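# Fold the towel once, end to end, on the table

## Task

Fold the towel a single time, end to end, so its edges roughly match. It must lie flat and entirely on the table, away from the basket, with no extra folds and nothing bulging or raised. Then release it and pull the grippers away. It only counts if the towel stays folded with no help from the robot.

## Robot and tools

ROBOT AND FRAME. There are two six-joint arms, left_arm and right_arm, each ending in a two-finger gripper. All positions share one scene frame in metres. The origin sits on the tabletop midway between the arms, +x runs out across the table, +z points up, and left_arm is on the +y side. The arm names do not mean left or right in a picture. On each gripper the fingers point along its own +z axis and spread along its y axis. end_effector_position is the spot between the finger pads, roughly 1 cm behind the tips.

JOINTS. Each arm always uses this order: waist, shoulder, elbow, wrist pitch, wrist yaw, wrist roll. Nominal ranges in radians: waist -2.618 to 3.054, shoulder 0.000 to 3.142, elbow 0.000 to 3.142, wrist pitch -1.571 to 1.571, wrist yaw -1.571 to 1.571, wrist roll -2.094 to 2.094. A real end may sit up to 0.036 rad either side of these. Friction can leave a joint up to about 0.031 rad short, and a change smaller than that may not register.

THE ROW. Every command row holds 14 numbers covering both arms, even if one stays still. First come left_arm's six absolute joint angles in radians, then its grip value. After that come the same seven for right_arm. These are places to go, not offsets. The grip value runs from -1 (closed) to +1 (fully open). To keep an arm where it is, copy its angles from the latest "Joint targets" line.

execute_actions(actions): actions is a list of up to 15 actions. Each action is a list of up to 15 rows, and each row is applied for one control step of 1/30 s. If an action has fewer rows, its final row fills the remaining steps up to 15. An empty list only returns the current state and images. A call is rejected if a target overshoots a range end by more than 0.036 rad and lies beyond the joint's present angle. Targets that pass a joint's real end are clipped there, and the result then notes "joint sent to its limit". Speed is capped per step: a joint's target may lead its measured angle by at most 0.202 (waist), 0.258 (shoulder), 0.238 (elbow), 0.573 (wrist pitch) and 0.522 (wrist yaw, wrist roll). All targets are also scaled back if the gripper would land over 70 mm from where it is. So a distant target needs several actions, and you should resend whatever is left unfinished.

move(target, speed, blocking): target is one 14-number row of absolute angles and grip values, laid out as above. All joints of both arms advance in step and finish together, so grippers follow curved paths. The grip values take effect at once. speed is in rad/s, from 0.01 to 2 (default 0.5), and sets the pace of whichever joint has the longest way to go. A path lasts between 0.5 and 10 s and is cut off at 10 s. Moves do not slow for obstacles or for the other arm. Hitting something fast, or aiming far beyond the contact point, presses harder. The result ends with a "move:" line. It gives the outcome (done, off_target, moving, held, fault), then limits=held or limits=none, then each arm's joint farthest from its target. With blocking=false you get a result after 0.5 s while motion continues. Use wait(0) to check on it, or stop, before sending any new rows or moves.

wait(seconds): 0 to 10 s. The arms keep their last command, and a running move carries on. stop(): brakes a running move to rest, which needs room, more so when fast. The fingers keep going.

zoom_image(camera, region): gives a closer view of that camera's latest image. region is [x0, y0, x1, y1] in pixels from the top-left corner, at most 504 by 504. Cameras, all 504x504: cam_head_left and cam_head_right (behind the arms, about 0.9 m up), cam_high (opposite side, near x 1.4), cam_low (low side view), and cam_left_wrist and cam_right_wrist (on the hands). Their calibration may be slightly off.

finished_scene(scene): pass the current scene's number. It cannot be undone and reports whether the towel counts as folded. Only call it once the towel is released and the grippers are clear.

RESULTS. The state line shows each arm's end_effector_position (m) and end_effector_quat_wxyz in the scene frame. These are less accurate at long reach. Joint positions and Joint velocities are listed per arm: six angles (rad) plus the finger opening in metres, from 0.093 fully open to 0.000 closed, with about 1 mm error. grip_measured is the finger motor on the -1..+1 scale. The pads meet near -0.94, and each millimetre of object width adds about 0.0208, with a fixed offset of up to 0.02. Because the fingers are spring-coupled, this reading barely changes on contact. The cloth is thin and soft, so the grip is weaker on it. To keep hold, keep sending the same closing value. A lower value squeezes harder, up to roughly 50 to 62 N per pad. "Joint targets" shows what the joints are currently driven toward. "joint command not followed" means a clearance check altered some joint targets. FAULT lines mean an arm stopped.

CAUTIONS. Keep the arms from hitting or pushing each other. Keep the towel and everything else on the table. Avoid dropping the towel, slamming or hard pushes, and approach contact slowly. The held towel may be tugged at random, and loose items may be nudged. Holding loads heats the motors. A MOTOR HOT line appears at 75 °C. At 90 °C the arm halts for 10 s, and at 100 °C it goes limp and falls. Do not hold loads longer than needed. The robot keeps your last command while you compose a reply.

Each tool is called after "Request:" by a JSON object that holds its "op" and its "data", one argument or row to a line.

## Session

Request:
{"op": "execute_actions", "data": {
  "actions": []
}}

Scene clock: 0.00 s.
left_arm: end_effector_position=(+0.0722, -0.1275, +0.0489) grip_measured=+1.000 end_effector_quat_wxyz=(+0.271, +0.442, +0.842, -0.150) | right_arm: end_effector_position=(+0.2106, -0.3112, +0.0474) grip_measured=+0.990 end_effector_quat_wxyz=(+0.237, +0.099, +0.966, -0.037)
Joint names: [waist, shoulder, elbow, wrist pitch, wrist yaw, wrist roll]
Joint positions: left_arm=[-1.479  1.742  0.986 -0.289 -0.363 -0.572  0.093] | right_arm=[ 0.448  0.963  0.467 -0.746  0.364  0.752  0.093]
Joint velocities: left_arm=[-0.002 -0.002 -0.002  0.051 -0.007 -0.037  0.   ] | right_arm=[-0.002  0.007 -0.002  0.022 -0.066 -0.051  0.   ]
Joint targets: left_arm=[-1.479 1.742 0.986 -0.289 -0.363 -0.572] | right_arm=[0.448 0.963 0.467 -0.746 0.364 0.752]

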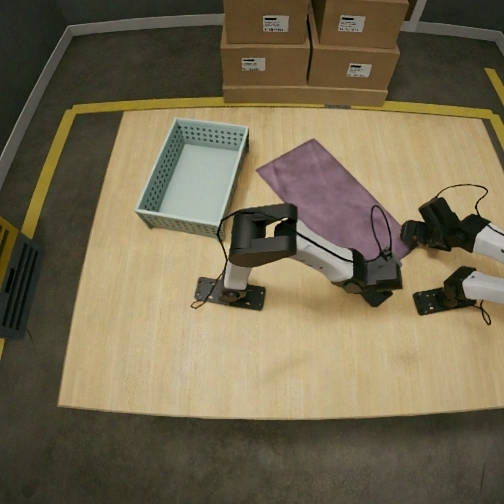

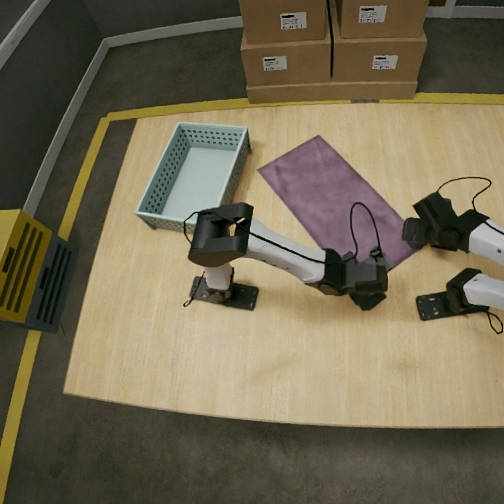

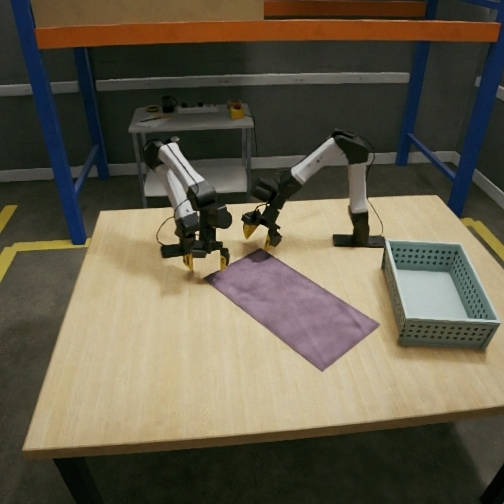

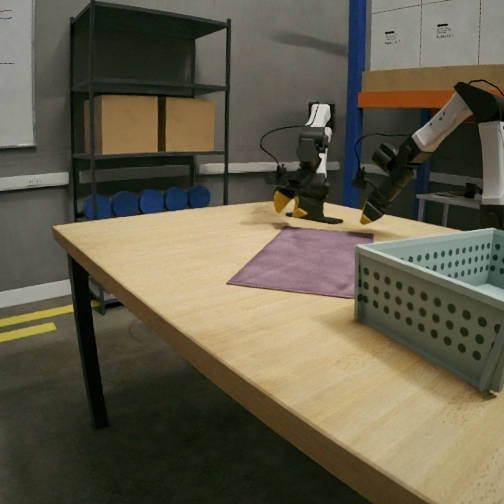

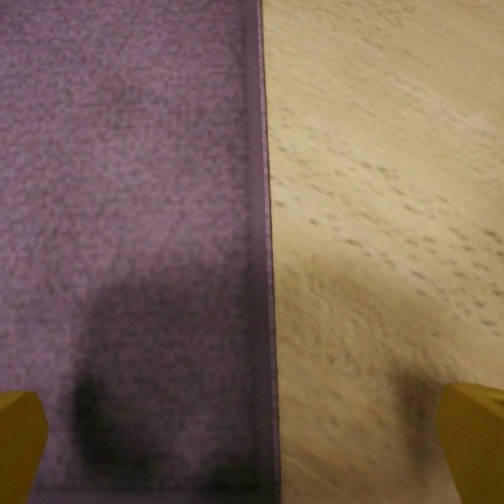

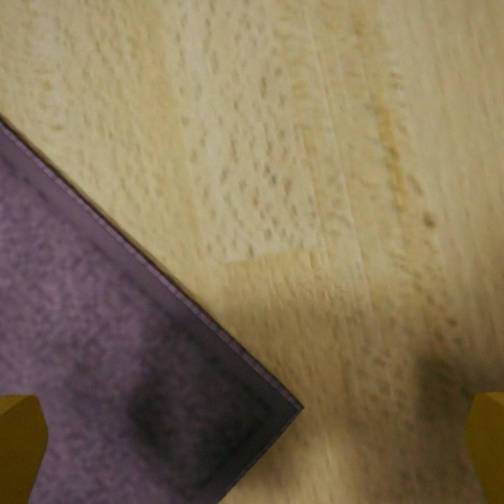

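Request:
{"op": "move", "data": {
  "target": [-1.362,2.067,1.654,-1.158,0,-0.555,0.3,0.192,1.218,0.742,-1.095,0,1.319,0.3],
  "speed": 0.8
}}

Scene clock: 20.67 s.
left_arm: end_effector_position=(+0.0580, -0.1151, +0.0592) grip_measured=+0.302 end_effector_quat_wxyz=(+0.004, +0.464, +0.886, +0.001) | right_arm: end_effector_position=(+0.1832, -0.3096, +0.0581) grip_measured=+0.302 end_effector_quat_wxyz=(+0.005, +0.457, +0.889, +0.002)
Joint names: [waist, shoulder, elbow, wrist pitch, wrist yaw, wrist roll]
Joint positions: left_arm=[-1.368  2.055  1.634 -1.147 -0.009 -0.562  0.06 ] | right_arm=[ 0.201  1.2    0.723 -1.085  0.006  1.311  0.06 ]
Joint velocities: left_arm=[ 0.007 -0.002 -0.012 -0.007 -0.022 -0.037 -0.001] | right_arm=[ 0.012 -0.002 -0.002 -0.007  0.022 -0.051  0.   ]
Joint targets: left_arm=[-1.362 2.067 1.654 -1.158 -0.000 -0.555] | right_arm=[0.192 1.218 0.742 -1.095 0.000 1.319]
move: done; limits=none; left_arm: farthest joint: the elbow, 0.020 radians from its target (0.668 radians at the start); right_arm: farthest joint: the elbow, 0.019 radians from its target (0.275 radians at the start)
camera_calibration (this result's frames):
cam_left_wrist: T_world_to_cam=[[-0.832301, -0.554302, 0.00487737, -0.0150023], [-0.504469, 0.761063, 0.40779, 0.130679], [-0.229751, 0.336944, -0.913062, 0.186783], [0, 0, 0, 1]] pos_world=[0.0963508, -0.170706, 0.117328]
cam_right_wrist: T_world_to_cam=[[-0.819886, -0.572477, -0.00756846, -0.023884], [-0.519222, 0.737916, 0.431147, 0.336091], [-0.241237, 0.357421, -0.90225, 0.287409], [0, 0, 0, 1]] pos_world=[0.224257, -0.364406, 0.114229]

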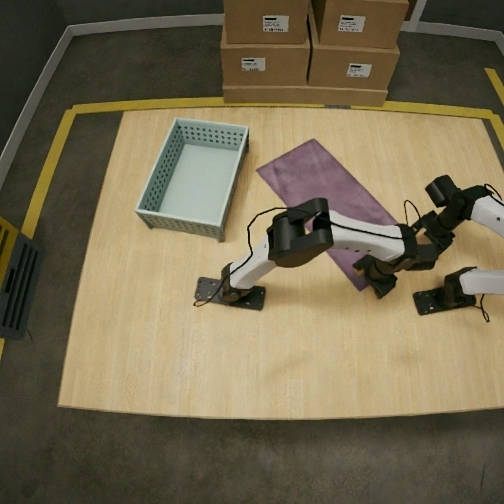

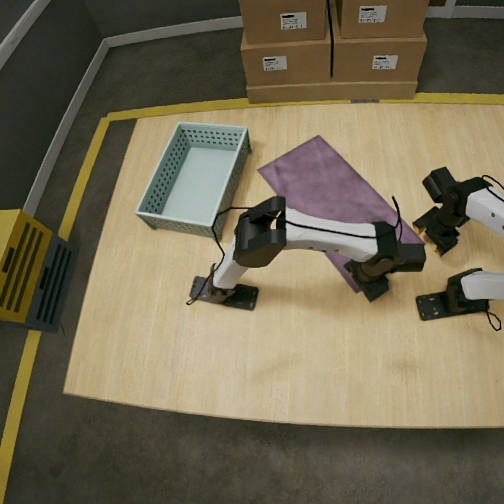

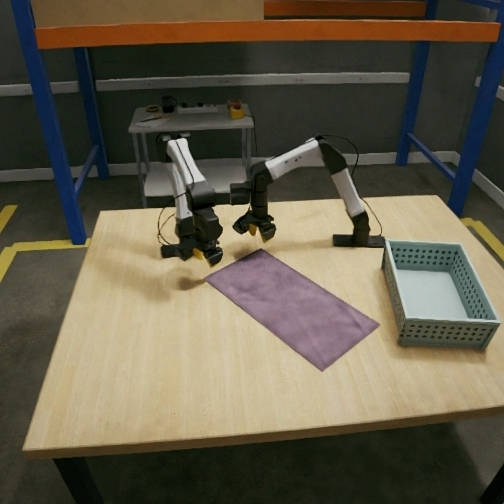

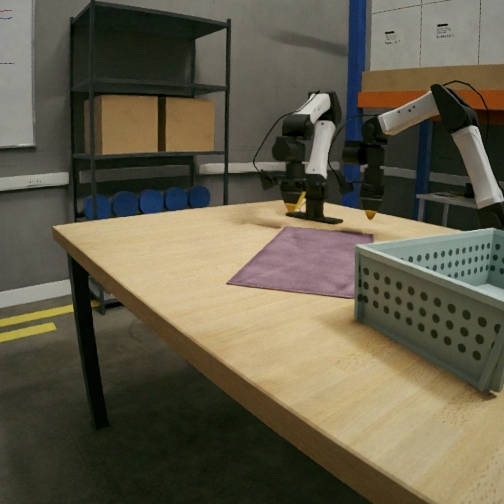

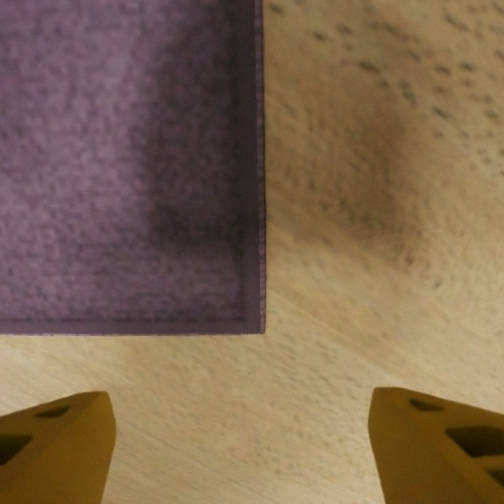

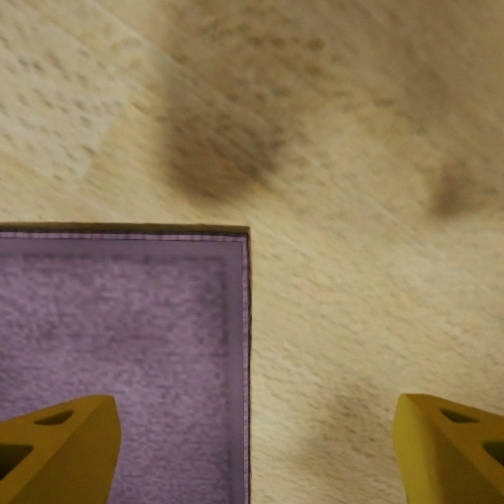

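Request:
{"op": "move", "data": {
  "target": [-1.125,2.124,1.531,-0.978,0,-0.527,0.3,0.225,1.365,0.61,-0.826,0,1.355,0.3],
  "speed": 0.01,
  "blocking": false
}}

Request:
{"op": "stop", "data": {

}}

Request:
{"op": "move", "data": {
  "target": [-1.328,2.132,1.524,-0.97,0,-0.52,0.3,0.225,1.365,0.61,-0.826,0,1.355,0.3],
  "speed": 0.3
}}

Scene clock: 30.73 s.
left_arm: end_effector_position=(+0.0579, -0.1150, +0.0592) grip_measured=+0.302 end_effector_quat_wxyz=(+0.004, +0.464, +0.886, +0.001) | right_arm: end_effector_position=(+0.1832, -0.3095, +0.0581) grip_measured=+0.302 end_effector_quat_wxyz=(+0.005, +0.457, +0.889, +0.002)
Joint names: [waist, shoulder, elbow, wrist pitch, wrist yaw, wrist roll]
Joint positions: left_arm=[-1.368  2.055  1.634 -1.148 -0.009 -0.562  0.06 ] | right_arm=[ 0.201  1.2    0.723 -1.085  0.005  1.311  0.06 ]
Joint velocities: left_arm=[-0.002  0.002  0.002 -0.022  0.022  0.066 -0.   ] | right_arm=[ 0.007  0.007 -0.017 -0.066  0.022  0.022  0.001]
Joint targets: left_arm=[-1.363 2.057 1.632 -1.144 -0.008 -0.561] | right_arm=[0.202 1.203 0.721 -1.080 0.005 1.312]
move: running; limits=none; left_arm: farthest joint: the waist, 0.243 radians from its target (0.243 radians at the start); right_arm: farthest joint: the wrist pitch, 0.259 radians from its target (0.259 radians at the start)
camera_calibration (this result's frames):
cam_left_wrist: T_world_to_cam=[[-0.8323, -0.554304, 0.00500616, -0.0150172], [-0.504307, 0.760915, 0.408269, 0.130522], [-0.230114, 0.337277, -0.912848, 0.186783], [0, 0, 0, 1]] pos_world=[0.0963057, -0.170638, 0.117292]
cam_right_wrist: T_world_to_cam=[[-0.820103, -0.572164, -0.00766503, -0.0237261], [-0.518886, 0.737957, 0.431483, 0.335966], [-0.241223, 0.357838, -0.902088, 0.287498], [0, 0, 0, 1]] pos_world=[0.224221, -0.364382, 0.114203]

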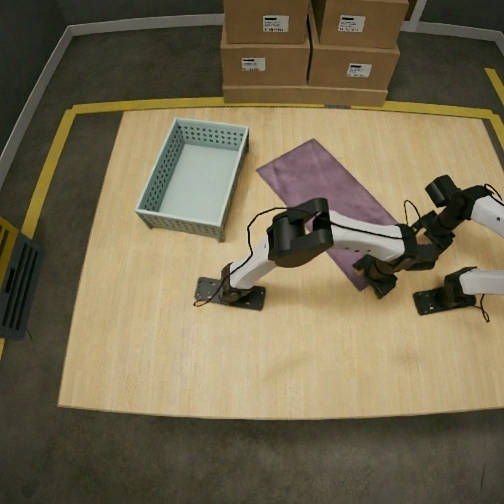

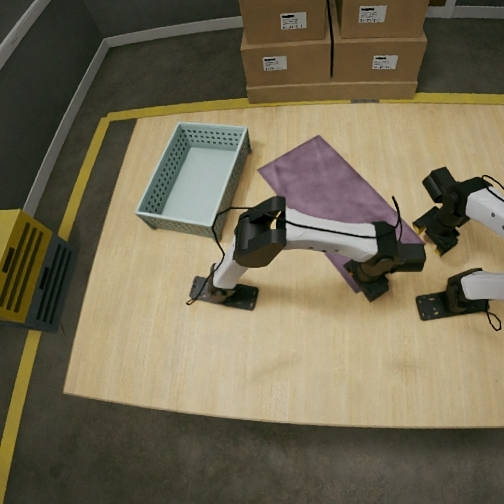

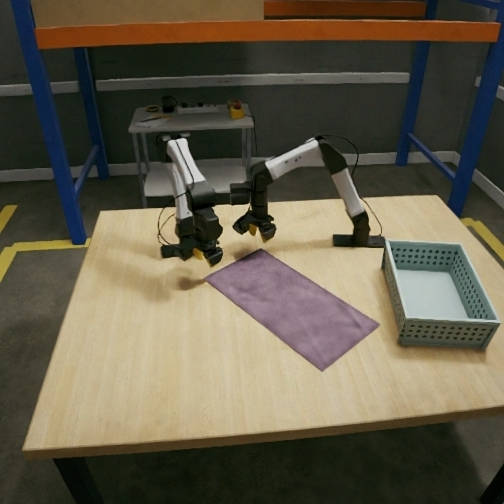

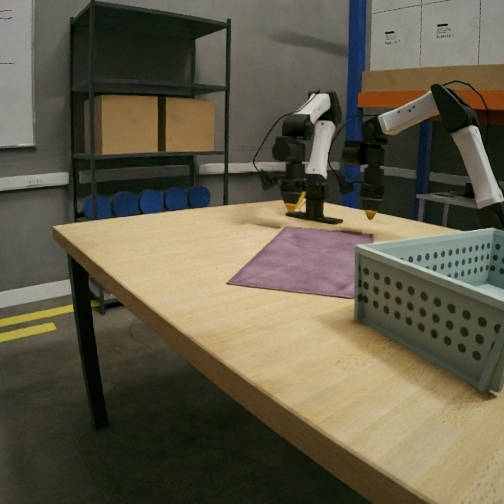

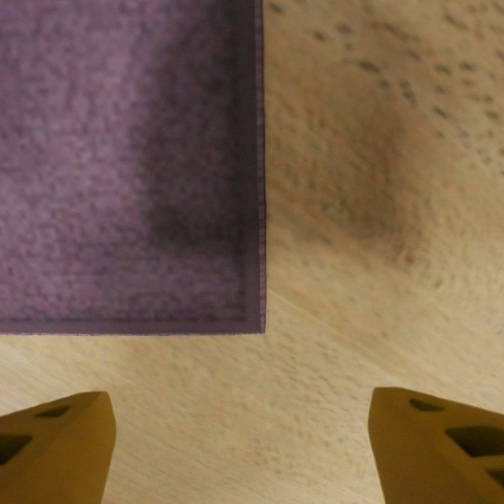

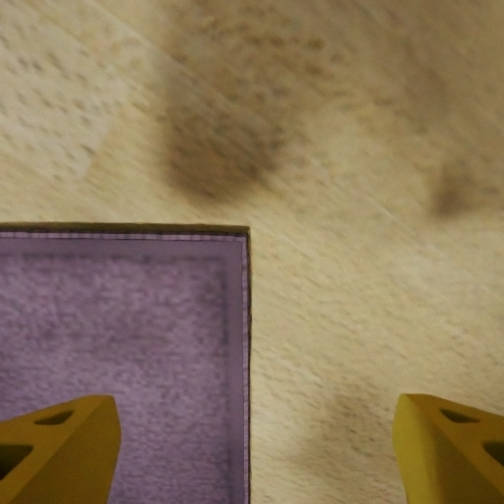

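Scene clock: 30.97 s.
left_arm: end_effector_position=(+0.0579, -0.1150, +0.0592) grip_measured=+0.302 end_effector_quat_wxyz=(+0.004, +0.464, +0.886, +0.001) | right_arm: end_effector_position=(+0.1832, -0.3095, +0.0581) grip_measured=+0.302 end_effector_quat_wxyz=(+0.005, +0.457, +0.889, +0.002)
Joint names: [waist, shoulder, elbow, wrist pitch, wrist yaw, wrist roll]
Joint positions: left_arm=[-1.368  2.055  1.634 -1.148 -0.009 -0.562  0.06 ] | right_arm=[ 0.201  1.2    0.723 -1.085  0.005  1.311  0.06 ]
Joint velocities: left_arm=[-0.012  0.007  0.007 -0.051  0.037  0.037  0.   ] | right_arm=[-0.002 -0.002  0.007 -0.037 -0.022  0.037 -0.001]
Joint targets: left_arm=[-1.363 2.057 1.632 -1.144 -0.008 -0.561] | right_arm=[0.202 1.203 0.721 -1.079 0.005 1.312]
earlier move: stopped; limits=none; left_arm: farthest joint: the waist, 0.243 radians from its target (0.243 radians at the start); right_arm: farthest joint: the wrist pitch, 0.259 radians from its target (0.259 radians at the start)
camera_calibration (this result's frames):
cam_left_wrist: T_world_to_cam=[[-0.8323, -0.554304, 0.00500616, -0.0150172], [-0.504307, 0.760915, 0.408269, 0.130522], [-0.230114, 0.337277, -0.912848, 0.186783], [0, 0, 0, 1]] pos_world=[0.0963057, -0.170638, 0.117292]
cam_right_wrist: T_world_to_cam=[[-0.820103, -0.572164, -0.00766503, -0.0237261], [-0.518886, 0.737957, 0.431483, 0.335966], [-0.241223, 0.357838, -0.902088, 0.287498], [0, 0, 0, 1]] pos_world=[0.224221, -0.364382, 0.114203]

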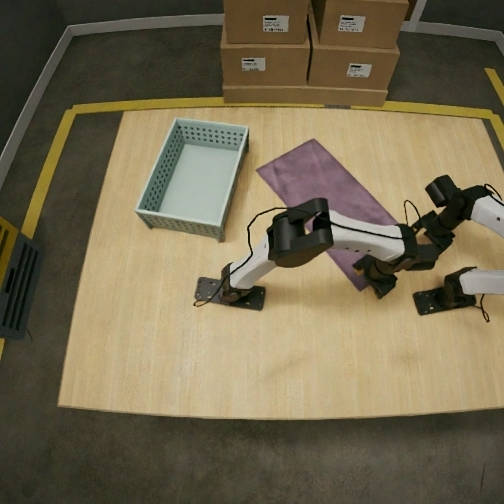

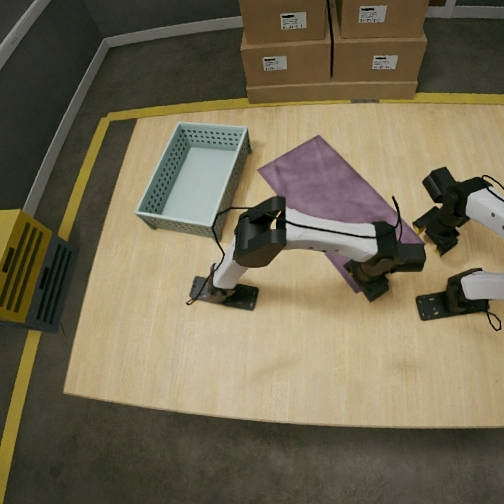

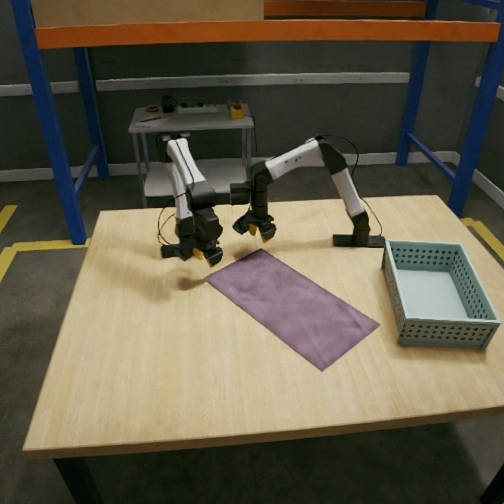

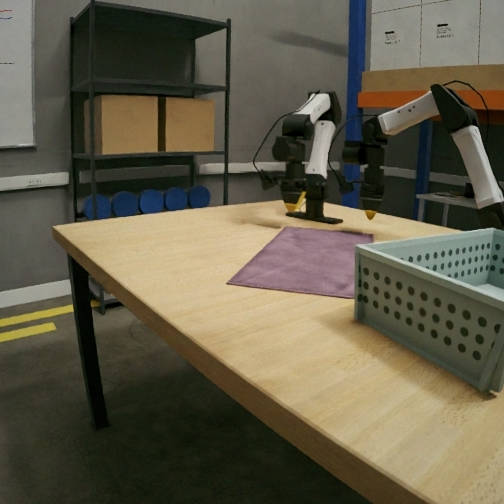

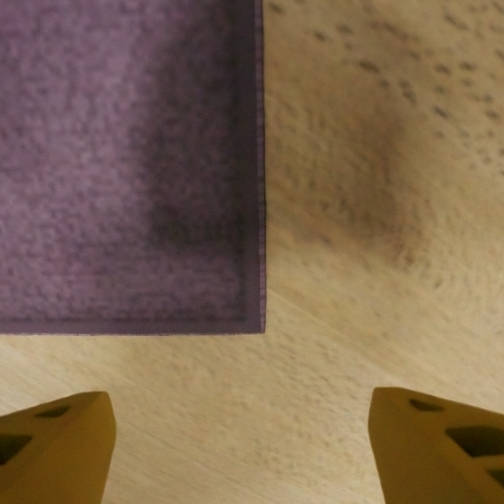

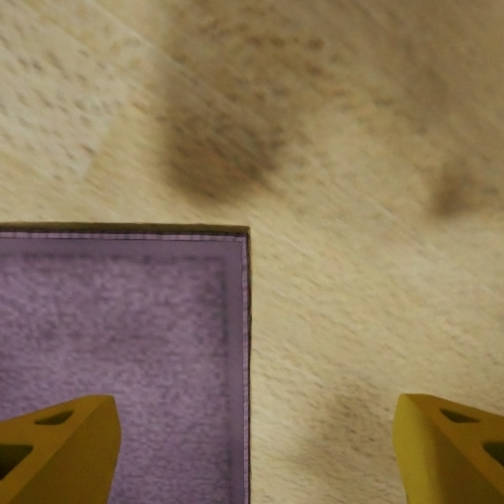

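Scene clock: 32.50 s.
left_arm: end_effector_position=(+0.0710, -0.1174, +0.0097) grip_measured=+0.302 end_effector_quat_wxyz=(+0.002, +0.465, +0.885, +0.005) | right_arm: end_effector_position=(+0.1989, -0.3006, +0.0124) grip_measured=+0.302 end_effector_quat_wxyz=(+0.007, +0.467, +0.884, +0.005)
Joint names: [waist, shoulder, elbow, wrist pitch, wrist yaw, wrist roll]
Joint positions: left_arm=[-1.335  2.125  1.537 -0.988 -0.009 -0.528  0.06 ] | right_arm=[ 0.216  1.349  0.63  -0.835  0.005  1.347  0.06 ]
Joint velocities: left_arm=[ 0.002  0.007 -0.002  0.095  0.007 -0.037  0.   ] | right_arm=[ 0.027 -0.002  0.017 -0.037  0.037 -0.022 -0.   ]
Joint targets: left_arm=[-1.328 2.132 1.524 -0.970 -0.000 -0.520] | right_arm=[0.225 1.365 0.610 -0.826 0.000 1.355]
move: done; limits=none; left_arm: farthest joint: the wrist pitch, 0.018 radians from its target (0.178 radians at the start); right_arm: farthest joint: the elbow, 0.020 radians from its target (0.113 radians at the start)
camera_calibration (this result's frames):
cam_left_wrist: T_world_to_cam=[[-0.832931, -0.553375, 0.00126584, -0.00502488], [-0.503227, 0.758397, 0.414242, 0.158711], [-0.230191, 0.344398, -0.910166, 0.146184], [0, 0, 0, 1]] pos_world=[0.109333, -0.173492, 0.0673132]
cam_right_wrist: T_world_to_cam=[[-0.832068, -0.554488, -0.014357, 0.0016737], [-0.505576, 0.747515, 0.430829, 0.357448], [-0.228157, 0.365737, -0.902319, 0.246659], [0, 0, 0, 1]] pos_world=[0.238387, -0.356482, 0.0685908]

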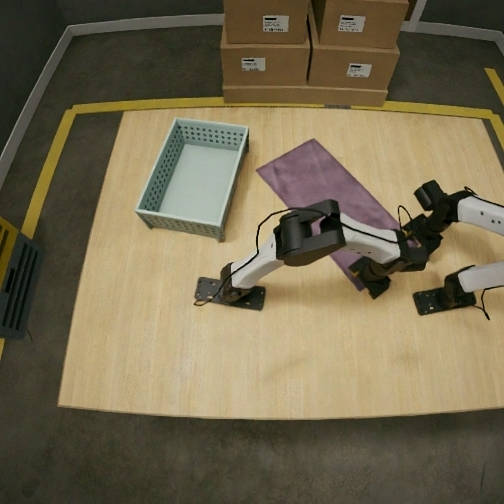

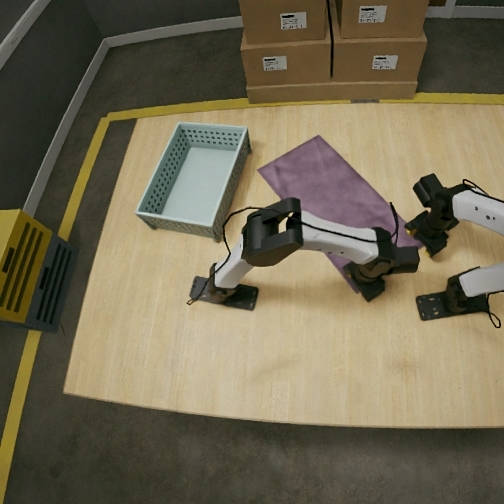

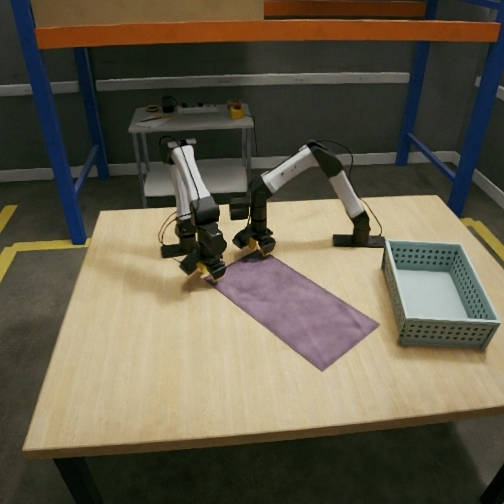

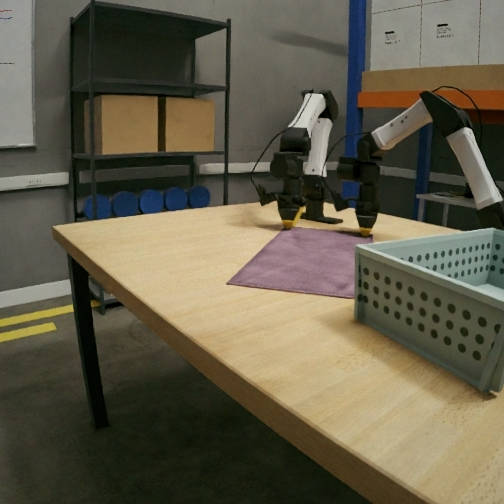

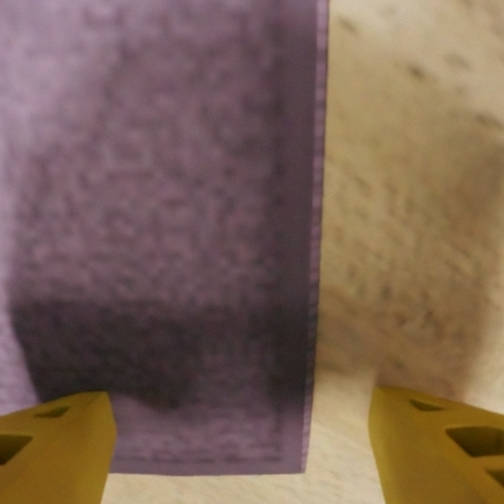

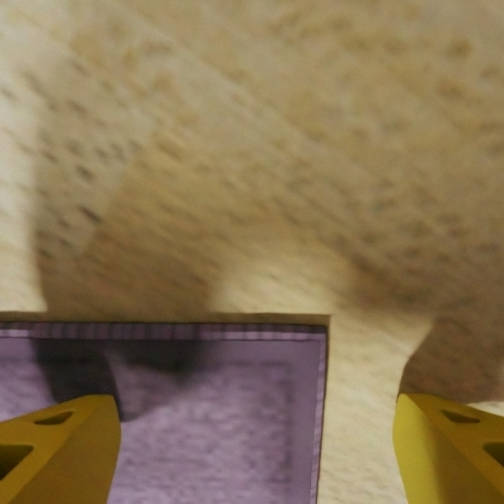

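Request:
{"op": "execute_actions", "data": {
  "actions": [
    [[-1.328,2.136,1.505,-0.96,0,-0.52,0.3,0.225,1.372,0.595,-0.81,0,1.355,0.3]],
    [[-1.328,2.136,1.505,-0.96,0,-0.52,0.1,0.225,1.372,0.595,-0.81,0,1.355,0.1],[-1.328,2.136,1.505,-0.96,0,-0.52,0.0,0.225,1.372,0.595,-0.81,0,1.355,0.0],[-1.328,2.136,1.505,-0.96,0,-0.52,-0.1,0.225,1.372,0.595,-0.81,0,1.355,-0.1],[-1.328,2.136,1.505,-0.96,0,-0.52,-0.2,0.225,1.372,0.595,-0.81,0,1.355,-0.2],[-1.328,2.136,1.505,-0.96,0,-0.52,-0.3,0.225,1.372,0.595,-0.81,0,1.355,-0.3],[-1.328,2.136,1.505,-0.96,0,-0.52,-0.4,0.225,1.372,0.595,-0.81,0,1.355,-0.4]],
    [[-1.328,2.136,1.505,-0.96,0,-0.52,-1,0.225,1.372,0.595,-0.81,0,1.355,-1]],
    [[-1.328,2.136,1.505,-0.96,0,-0.52,-1,0.225,1.372,0.595,-0.81,0,1.355,-1]]
  ]
}}

Scene clock: 37.27 s.
left_arm: end_effector_position=(+0.0749, -0.1169, +0.0084) grip_measured=-0.979 end_effector_quat_wxyz=(+0.008, +0.463, +0.886, +0.007) | right_arm: end_effector_position=(+0.2013, -0.2987, +0.0096) grip_measured=-0.986 end_effector_quat_wxyz=(+0.011, +0.467, +0.884, +0.013)
Joint names: [waist, shoulder, elbow, wrist pitch, wrist yaw, wrist roll]
Joint positions: left_arm=[-1.331  2.125  1.532 -0.982 -0.021 -0.527  0.   ] | right_arm=[ 0.216  1.349  0.617 -0.803  0.     1.348  0.   ]
Joint velocities: left_arm=[ 0.007  0.012 -0.017 -0.022  0.037 -0.066  0.   ] | right_arm=[-0.012 -0.002 -0.012  0.007  0.022  0.022  0.   ]
Joint targets: left_arm=[-1.328 2.136 1.505 -0.960 0.000 -0.520] | right_arm=[0.225 1.372 0.595 -0.810 0.000 1.355]
camera_calibration (this result's frames):
cam_left_wrist: T_world_to_cam=[[-0.831011, -0.556181, -0.00916677, -0.00188132], [-0.510974, 0.756745, 0.40773, 0.161245], [-0.219835, 0.343512, -0.913057, 0.144929], [0, 0, 0, 1]] pos_world=[0.112689, -0.172853, 0.0665671]
cam_right_wrist: T_world_to_cam=[[-0.832046, -0.553683, -0.0336736, 0.00512104], [-0.511812, 0.742882, 0.43148, 0.35839], [-0.213888, 0.376245, -0.901494, 0.244209], [0, 0, 0, 1]] pos_world=[0.239922, -0.355289, 0.0656878]

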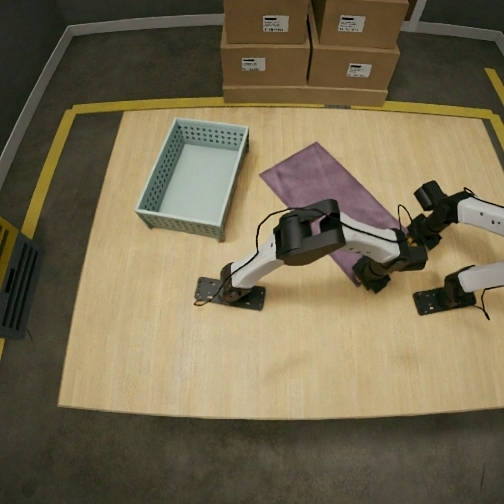

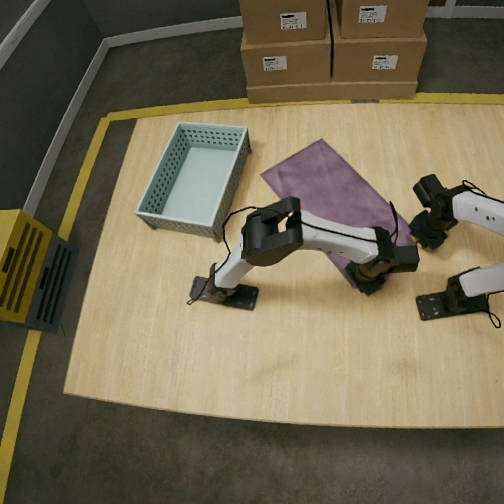

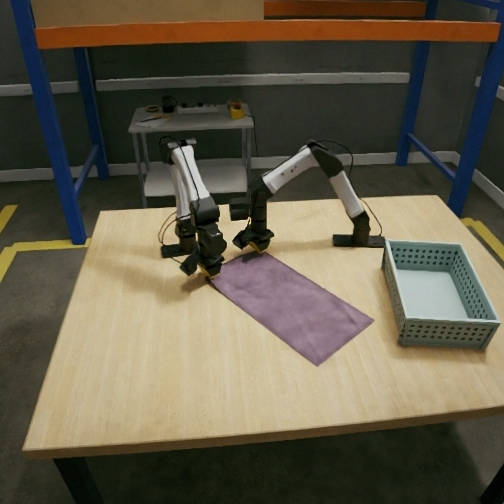

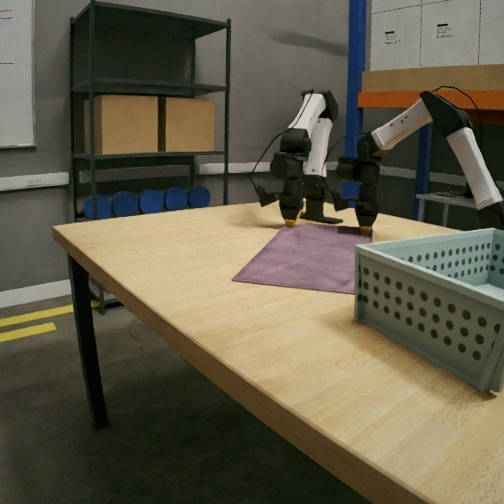

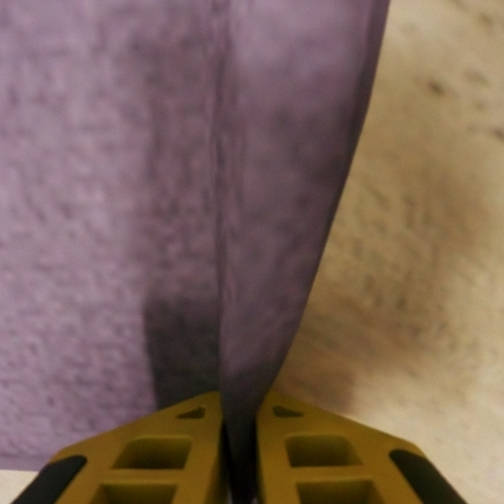

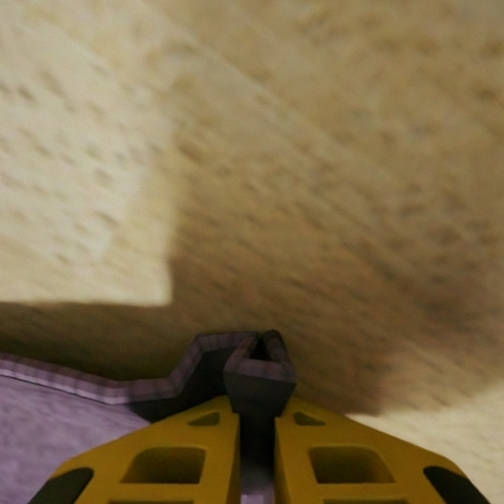

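Request:
{"op": "move", "data": {
  "target": [-1.331,1.844,2.03,-1.435,0,-0.527,-1,0.216,1.139,1.405,-1.56,0,1.348,-1],
  "speed": 0.4
}}

Scene clock: 46.23 s.
left_arm: end_effector_position=(+0.0734, -0.1221, +0.2334) grip_measured=-0.979 end_effector_quat_wxyz=(+0.085, +0.457, +0.876, -0.126) | right_arm: end_effector_position=(+0.2061, -0.2967, +0.2365) grip_measured=-0.986 end_effector_quat_wxyz=(+0.084, +0.463, +0.877, +0.098)
Joint names: [waist, shoulder, elbow, wrist pitch, wrist yaw, wrist roll]
Joint positions: left_arm=[-1.331  1.856  2.014 -1.423 -0.01  -0.527  0.   ] | right_arm=[ 0.216  1.149  1.389 -1.551 -0.001  1.348  0.   ]
Joint velocities: left_arm=[ 0.007 -0.007 -0.002 -0.081 -0.037  0.095  0.   ] | right_arm=[-0.002 -0.002 -0.002  0.022  0.037  0.066  0.   ]
Joint targets: left_arm=[-1.331 1.844 2.030 -1.435 -0.000 -0.527] | right_arm=[0.216 1.139 1.405 -1.560 0.000 1.348]
move: done; limits=none; left_arm: farthest joint: the elbow, 0.016 radians from its target (0.498 radians at the start); right_arm: farthest joint: the elbow, 0.016 radians from its target (0.788 radians at the start)
camera_calibration (this result's frames):
cam_left_wrist: T_world_to_cam=[[-0.832912, -0.532948, 0.149078, -0.0379062], [-0.513566, 0.844737, 0.150565, 0.14371], [-0.206175, 0.0488455, -0.977295, 0.329872], [0, 0, 0, 1]] pos_world=[0.110243, -0.157712, 0.306396]
cam_right_wrist: T_world_to_cam=[[-0.80227, -0.541927, -0.250355, 0.066508], [-0.596381, 0.70913, 0.376117, 0.281923], [-0.0262937, 0.451054, -0.892109, 0.430386], [0, 0, 0, 1]] pos_world=[0.232808, -0.358005, 0.294566]

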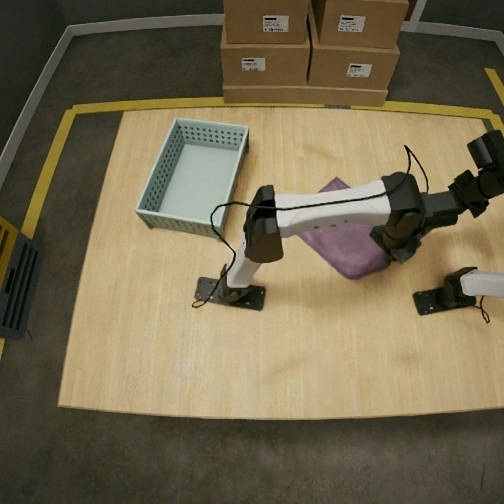

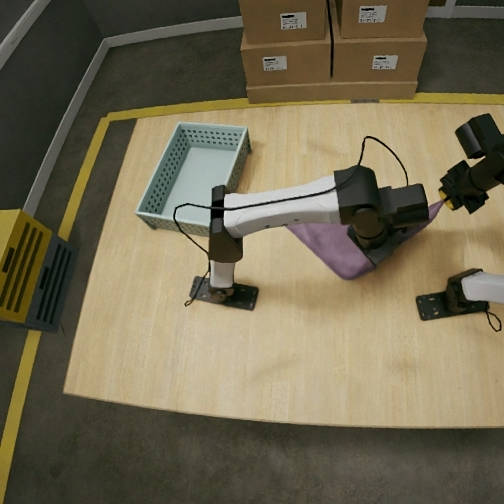

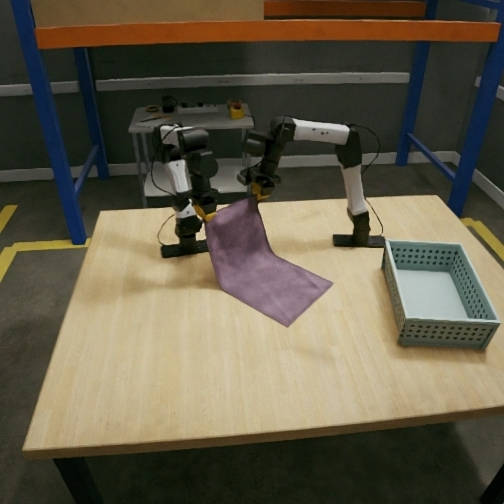

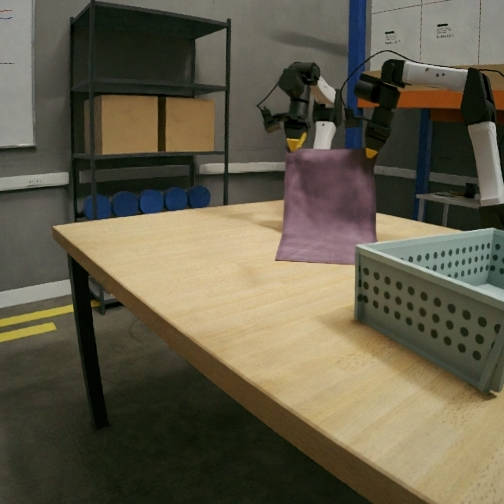

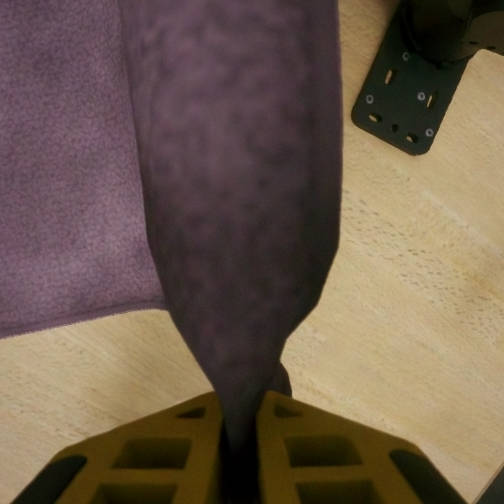

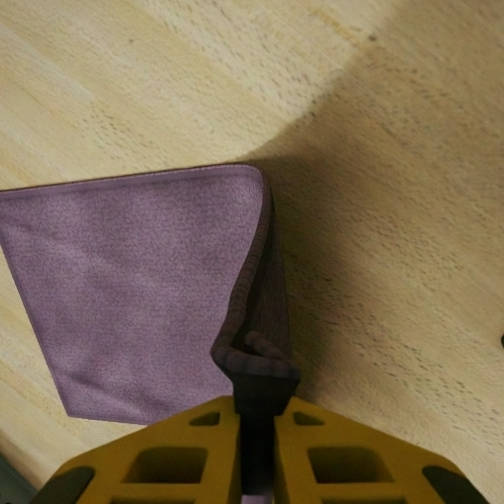

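Request:
{"op": "move", "data": {
  "target": [-0.895,1.69,1.665,-1.371,0,-0.125,-1,0.362,1.76,1.75,-1.385,0,1.455,-1],
  "speed": 0.4
}}

Scene clock: 55.97 s.
left_arm: end_effector_position=(+0.2072, -0.0204, +0.1874) grip_measured=-0.979 end_effector_quat_wxyz=(+0.065, +0.446, +0.892, -0.040) | right_arm: end_effector_position=(+0.3276, -0.1969, +0.1884) grip_measured=-0.986 end_effector_quat_wxyz=(+0.043, +0.449, +0.890, +0.065)
Joint names: [waist, shoulder, elbow, wrist pitch, wrist yaw, wrist roll]
Joint positions: left_arm=[-0.9    1.711  1.678 -1.385 -0.007 -0.132  0.   ] | right_arm=[ 0.354  1.75   1.728 -1.393 -0.001  1.448  0.   ]
Joint velocities: left_arm=[-0.002 -0.002  0.002 -0.051  0.007 -0.022  0.   ] | right_arm=[-0.002 -0.012  0.017  0.066 -0.022 -0.037  0.   ]
Joint targets: left_arm=[-0.895 1.690 1.665 -1.371 -0.000 -0.125] | right_arm=[0.362 1.760 1.750 -1.385 -0.000 1.455]
move: off_target (left_arm, right_arm); limits=none; left_arm: farthest joint: the shoulder, 0.021 radians from its target (0.166 radians at the start); right_arm: farthest joint: the elbow, 0.022 radians from its target (0.361 radians at the start)
camera_calibration (this result's frames):
cam_left_wrist: T_world_to_cam=[[-0.811325, -0.584173, 0.0222221, 0.152842], [-0.55772, 0.78486, 0.270079, 0.118924], [-0.175214, 0.206728, -0.962582, 0.301513], [0, 0, 0, 1]] pos_world=[0.24316, -0.0663837, 0.254715]
cam_right_wrist: T_world_to_cam=[[-0.800632, -0.579043, -0.153943, 0.180007], [-0.583687, 0.695767, 0.418591, 0.286893], [-0.135274, 0.424991, -0.895033, 0.376736], [0, 0, 0, 1]] pos_world=[0.362537, -0.255488, 0.244811]

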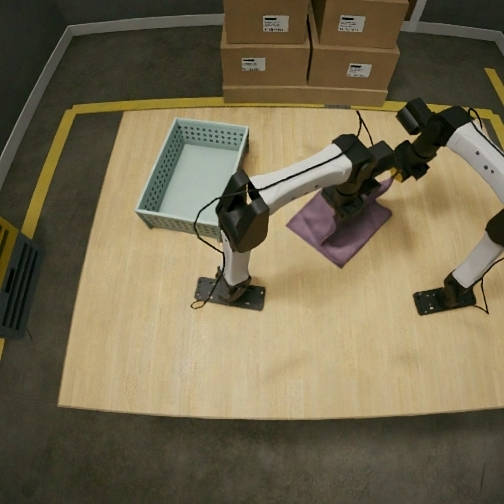

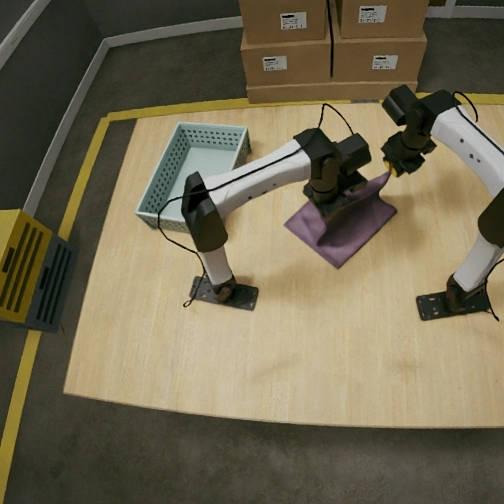

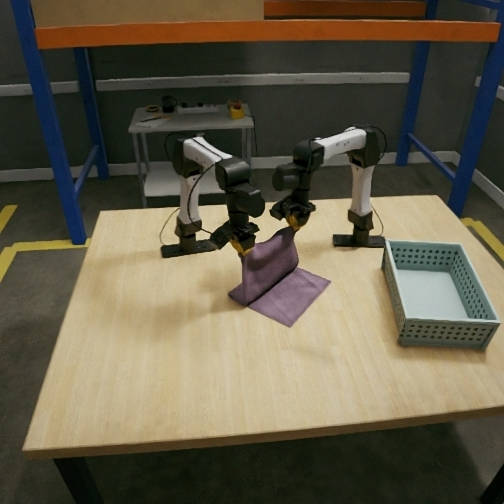

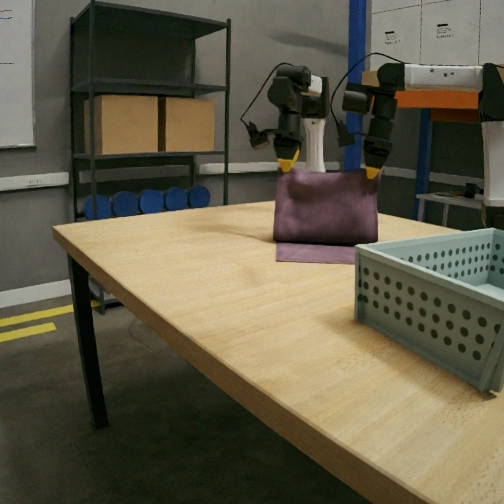

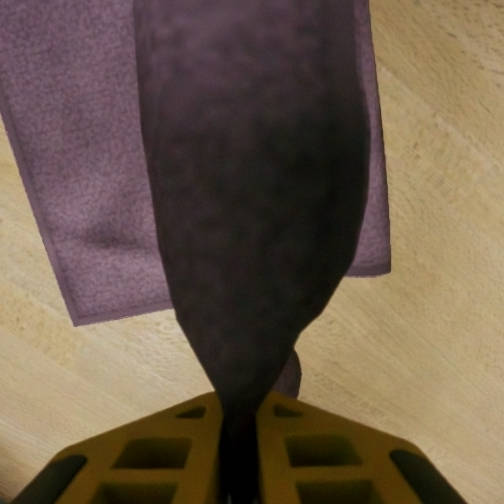

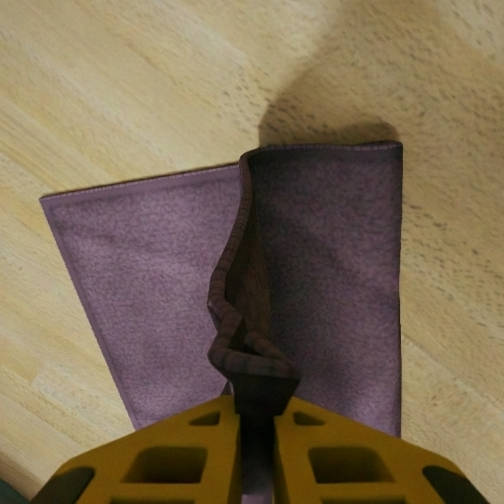

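Request:
{"op": "move", "data": {
  "target": [-1.268,1.77,1.868,-1.341,0,-0.655,-1,0.292,1.365,1.49,-1.478,0,1.226,-1],
  "speed": 0.4
}}

Scene clock: 65.53 s.
left_arm: end_effector_position=(+0.0966, -0.1013, +0.2238) grip_measured=-0.979 end_effector_quat_wxyz=(+0.081, +0.373, +0.915, -0.131) | right_arm: end_effector_position=(+0.2553, -0.2531, +0.2300) grip_measured=-0.986 end_effector_quat_wxyz=(+0.078, +0.374, +0.920, +0.090)
Joint names: [waist, shoulder, elbow, wrist pitch, wrist yaw, wrist roll]
Joint positions: left_arm=[-1.263  1.758  1.848 -1.351 -0.005 -0.648  0.   ] | right_arm=[ 0.302  1.376  1.513 -1.47  -0.001  1.234  0.   ]
Joint velocities: left_arm=[ 0.012  0.002 -0.002  0.037  0.007  0.022  0.   ] | right_arm=[ 0.007 -0.007 -0.007 -0.022  0.066 -0.007  0.   ]
Joint targets: left_arm=[-1.268 1.770 1.868 -1.341 0.000 -0.655] | right_arm=[0.292 1.365 1.490 -1.478 0.000 1.226]
move: off_target (right_arm); limits=none; left_arm: farthest joint: the elbow, 0.020 radians from its target (0.190 radians at the start); right_arm: farthest joint: the elbow, 0.023 radians from its target (0.238 radians at the start)
camera_calibration (this result's frames):
cam_left_wrist: T_world_to_cam=[[-0.716829, -0.671791, 0.186691, -0.0397642], [-0.650936, 0.740736, 0.166107, 0.138702], [-0.249878, -0.00245328, -0.968274, 0.321234], [0, 0, 0, 1]] pos_world=[0.142051, -0.128667, 0.295427]
cam_right_wrist: T_world_to_cam=[[-0.681819, -0.696533, -0.223526, 0.0518303], [-0.721944, 0.59143, 0.359176, 0.288939], [-0.117978, 0.406266, -0.906107, 0.421423], [0, 0, 0, 1]] pos_world=[0.293655, -0.305996, 0.28966]

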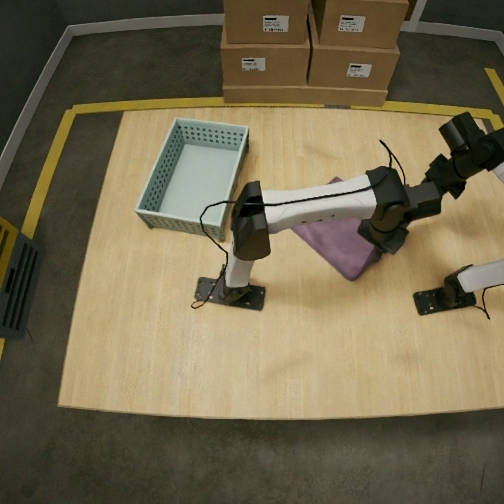

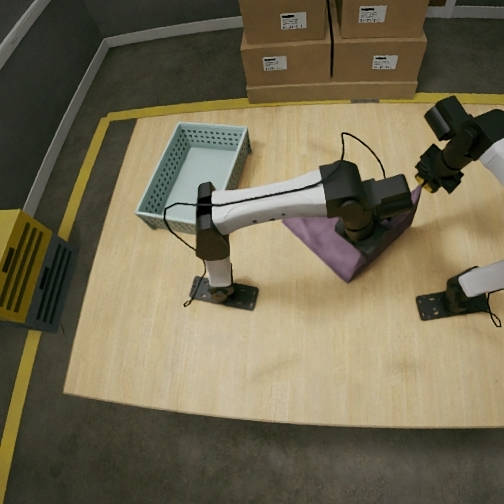

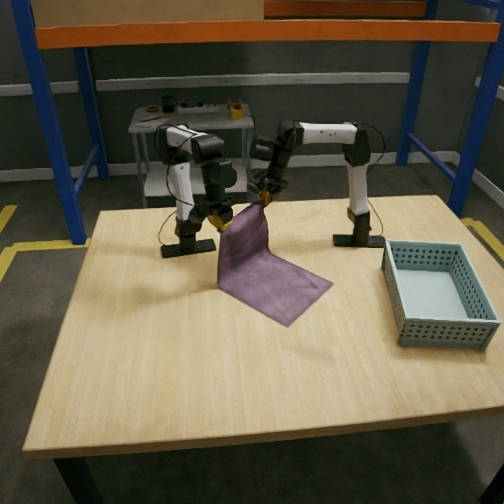

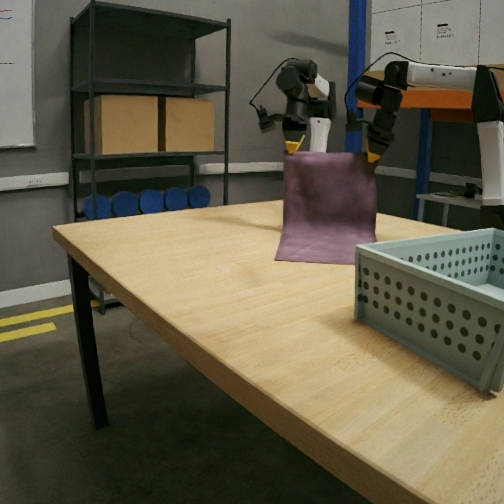

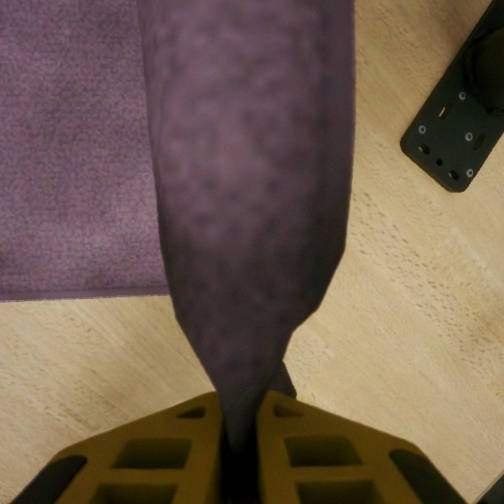

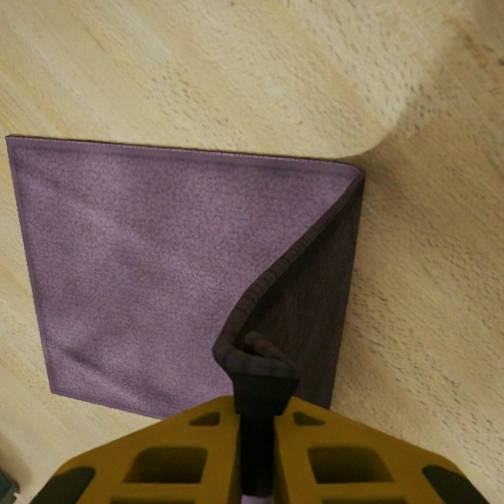

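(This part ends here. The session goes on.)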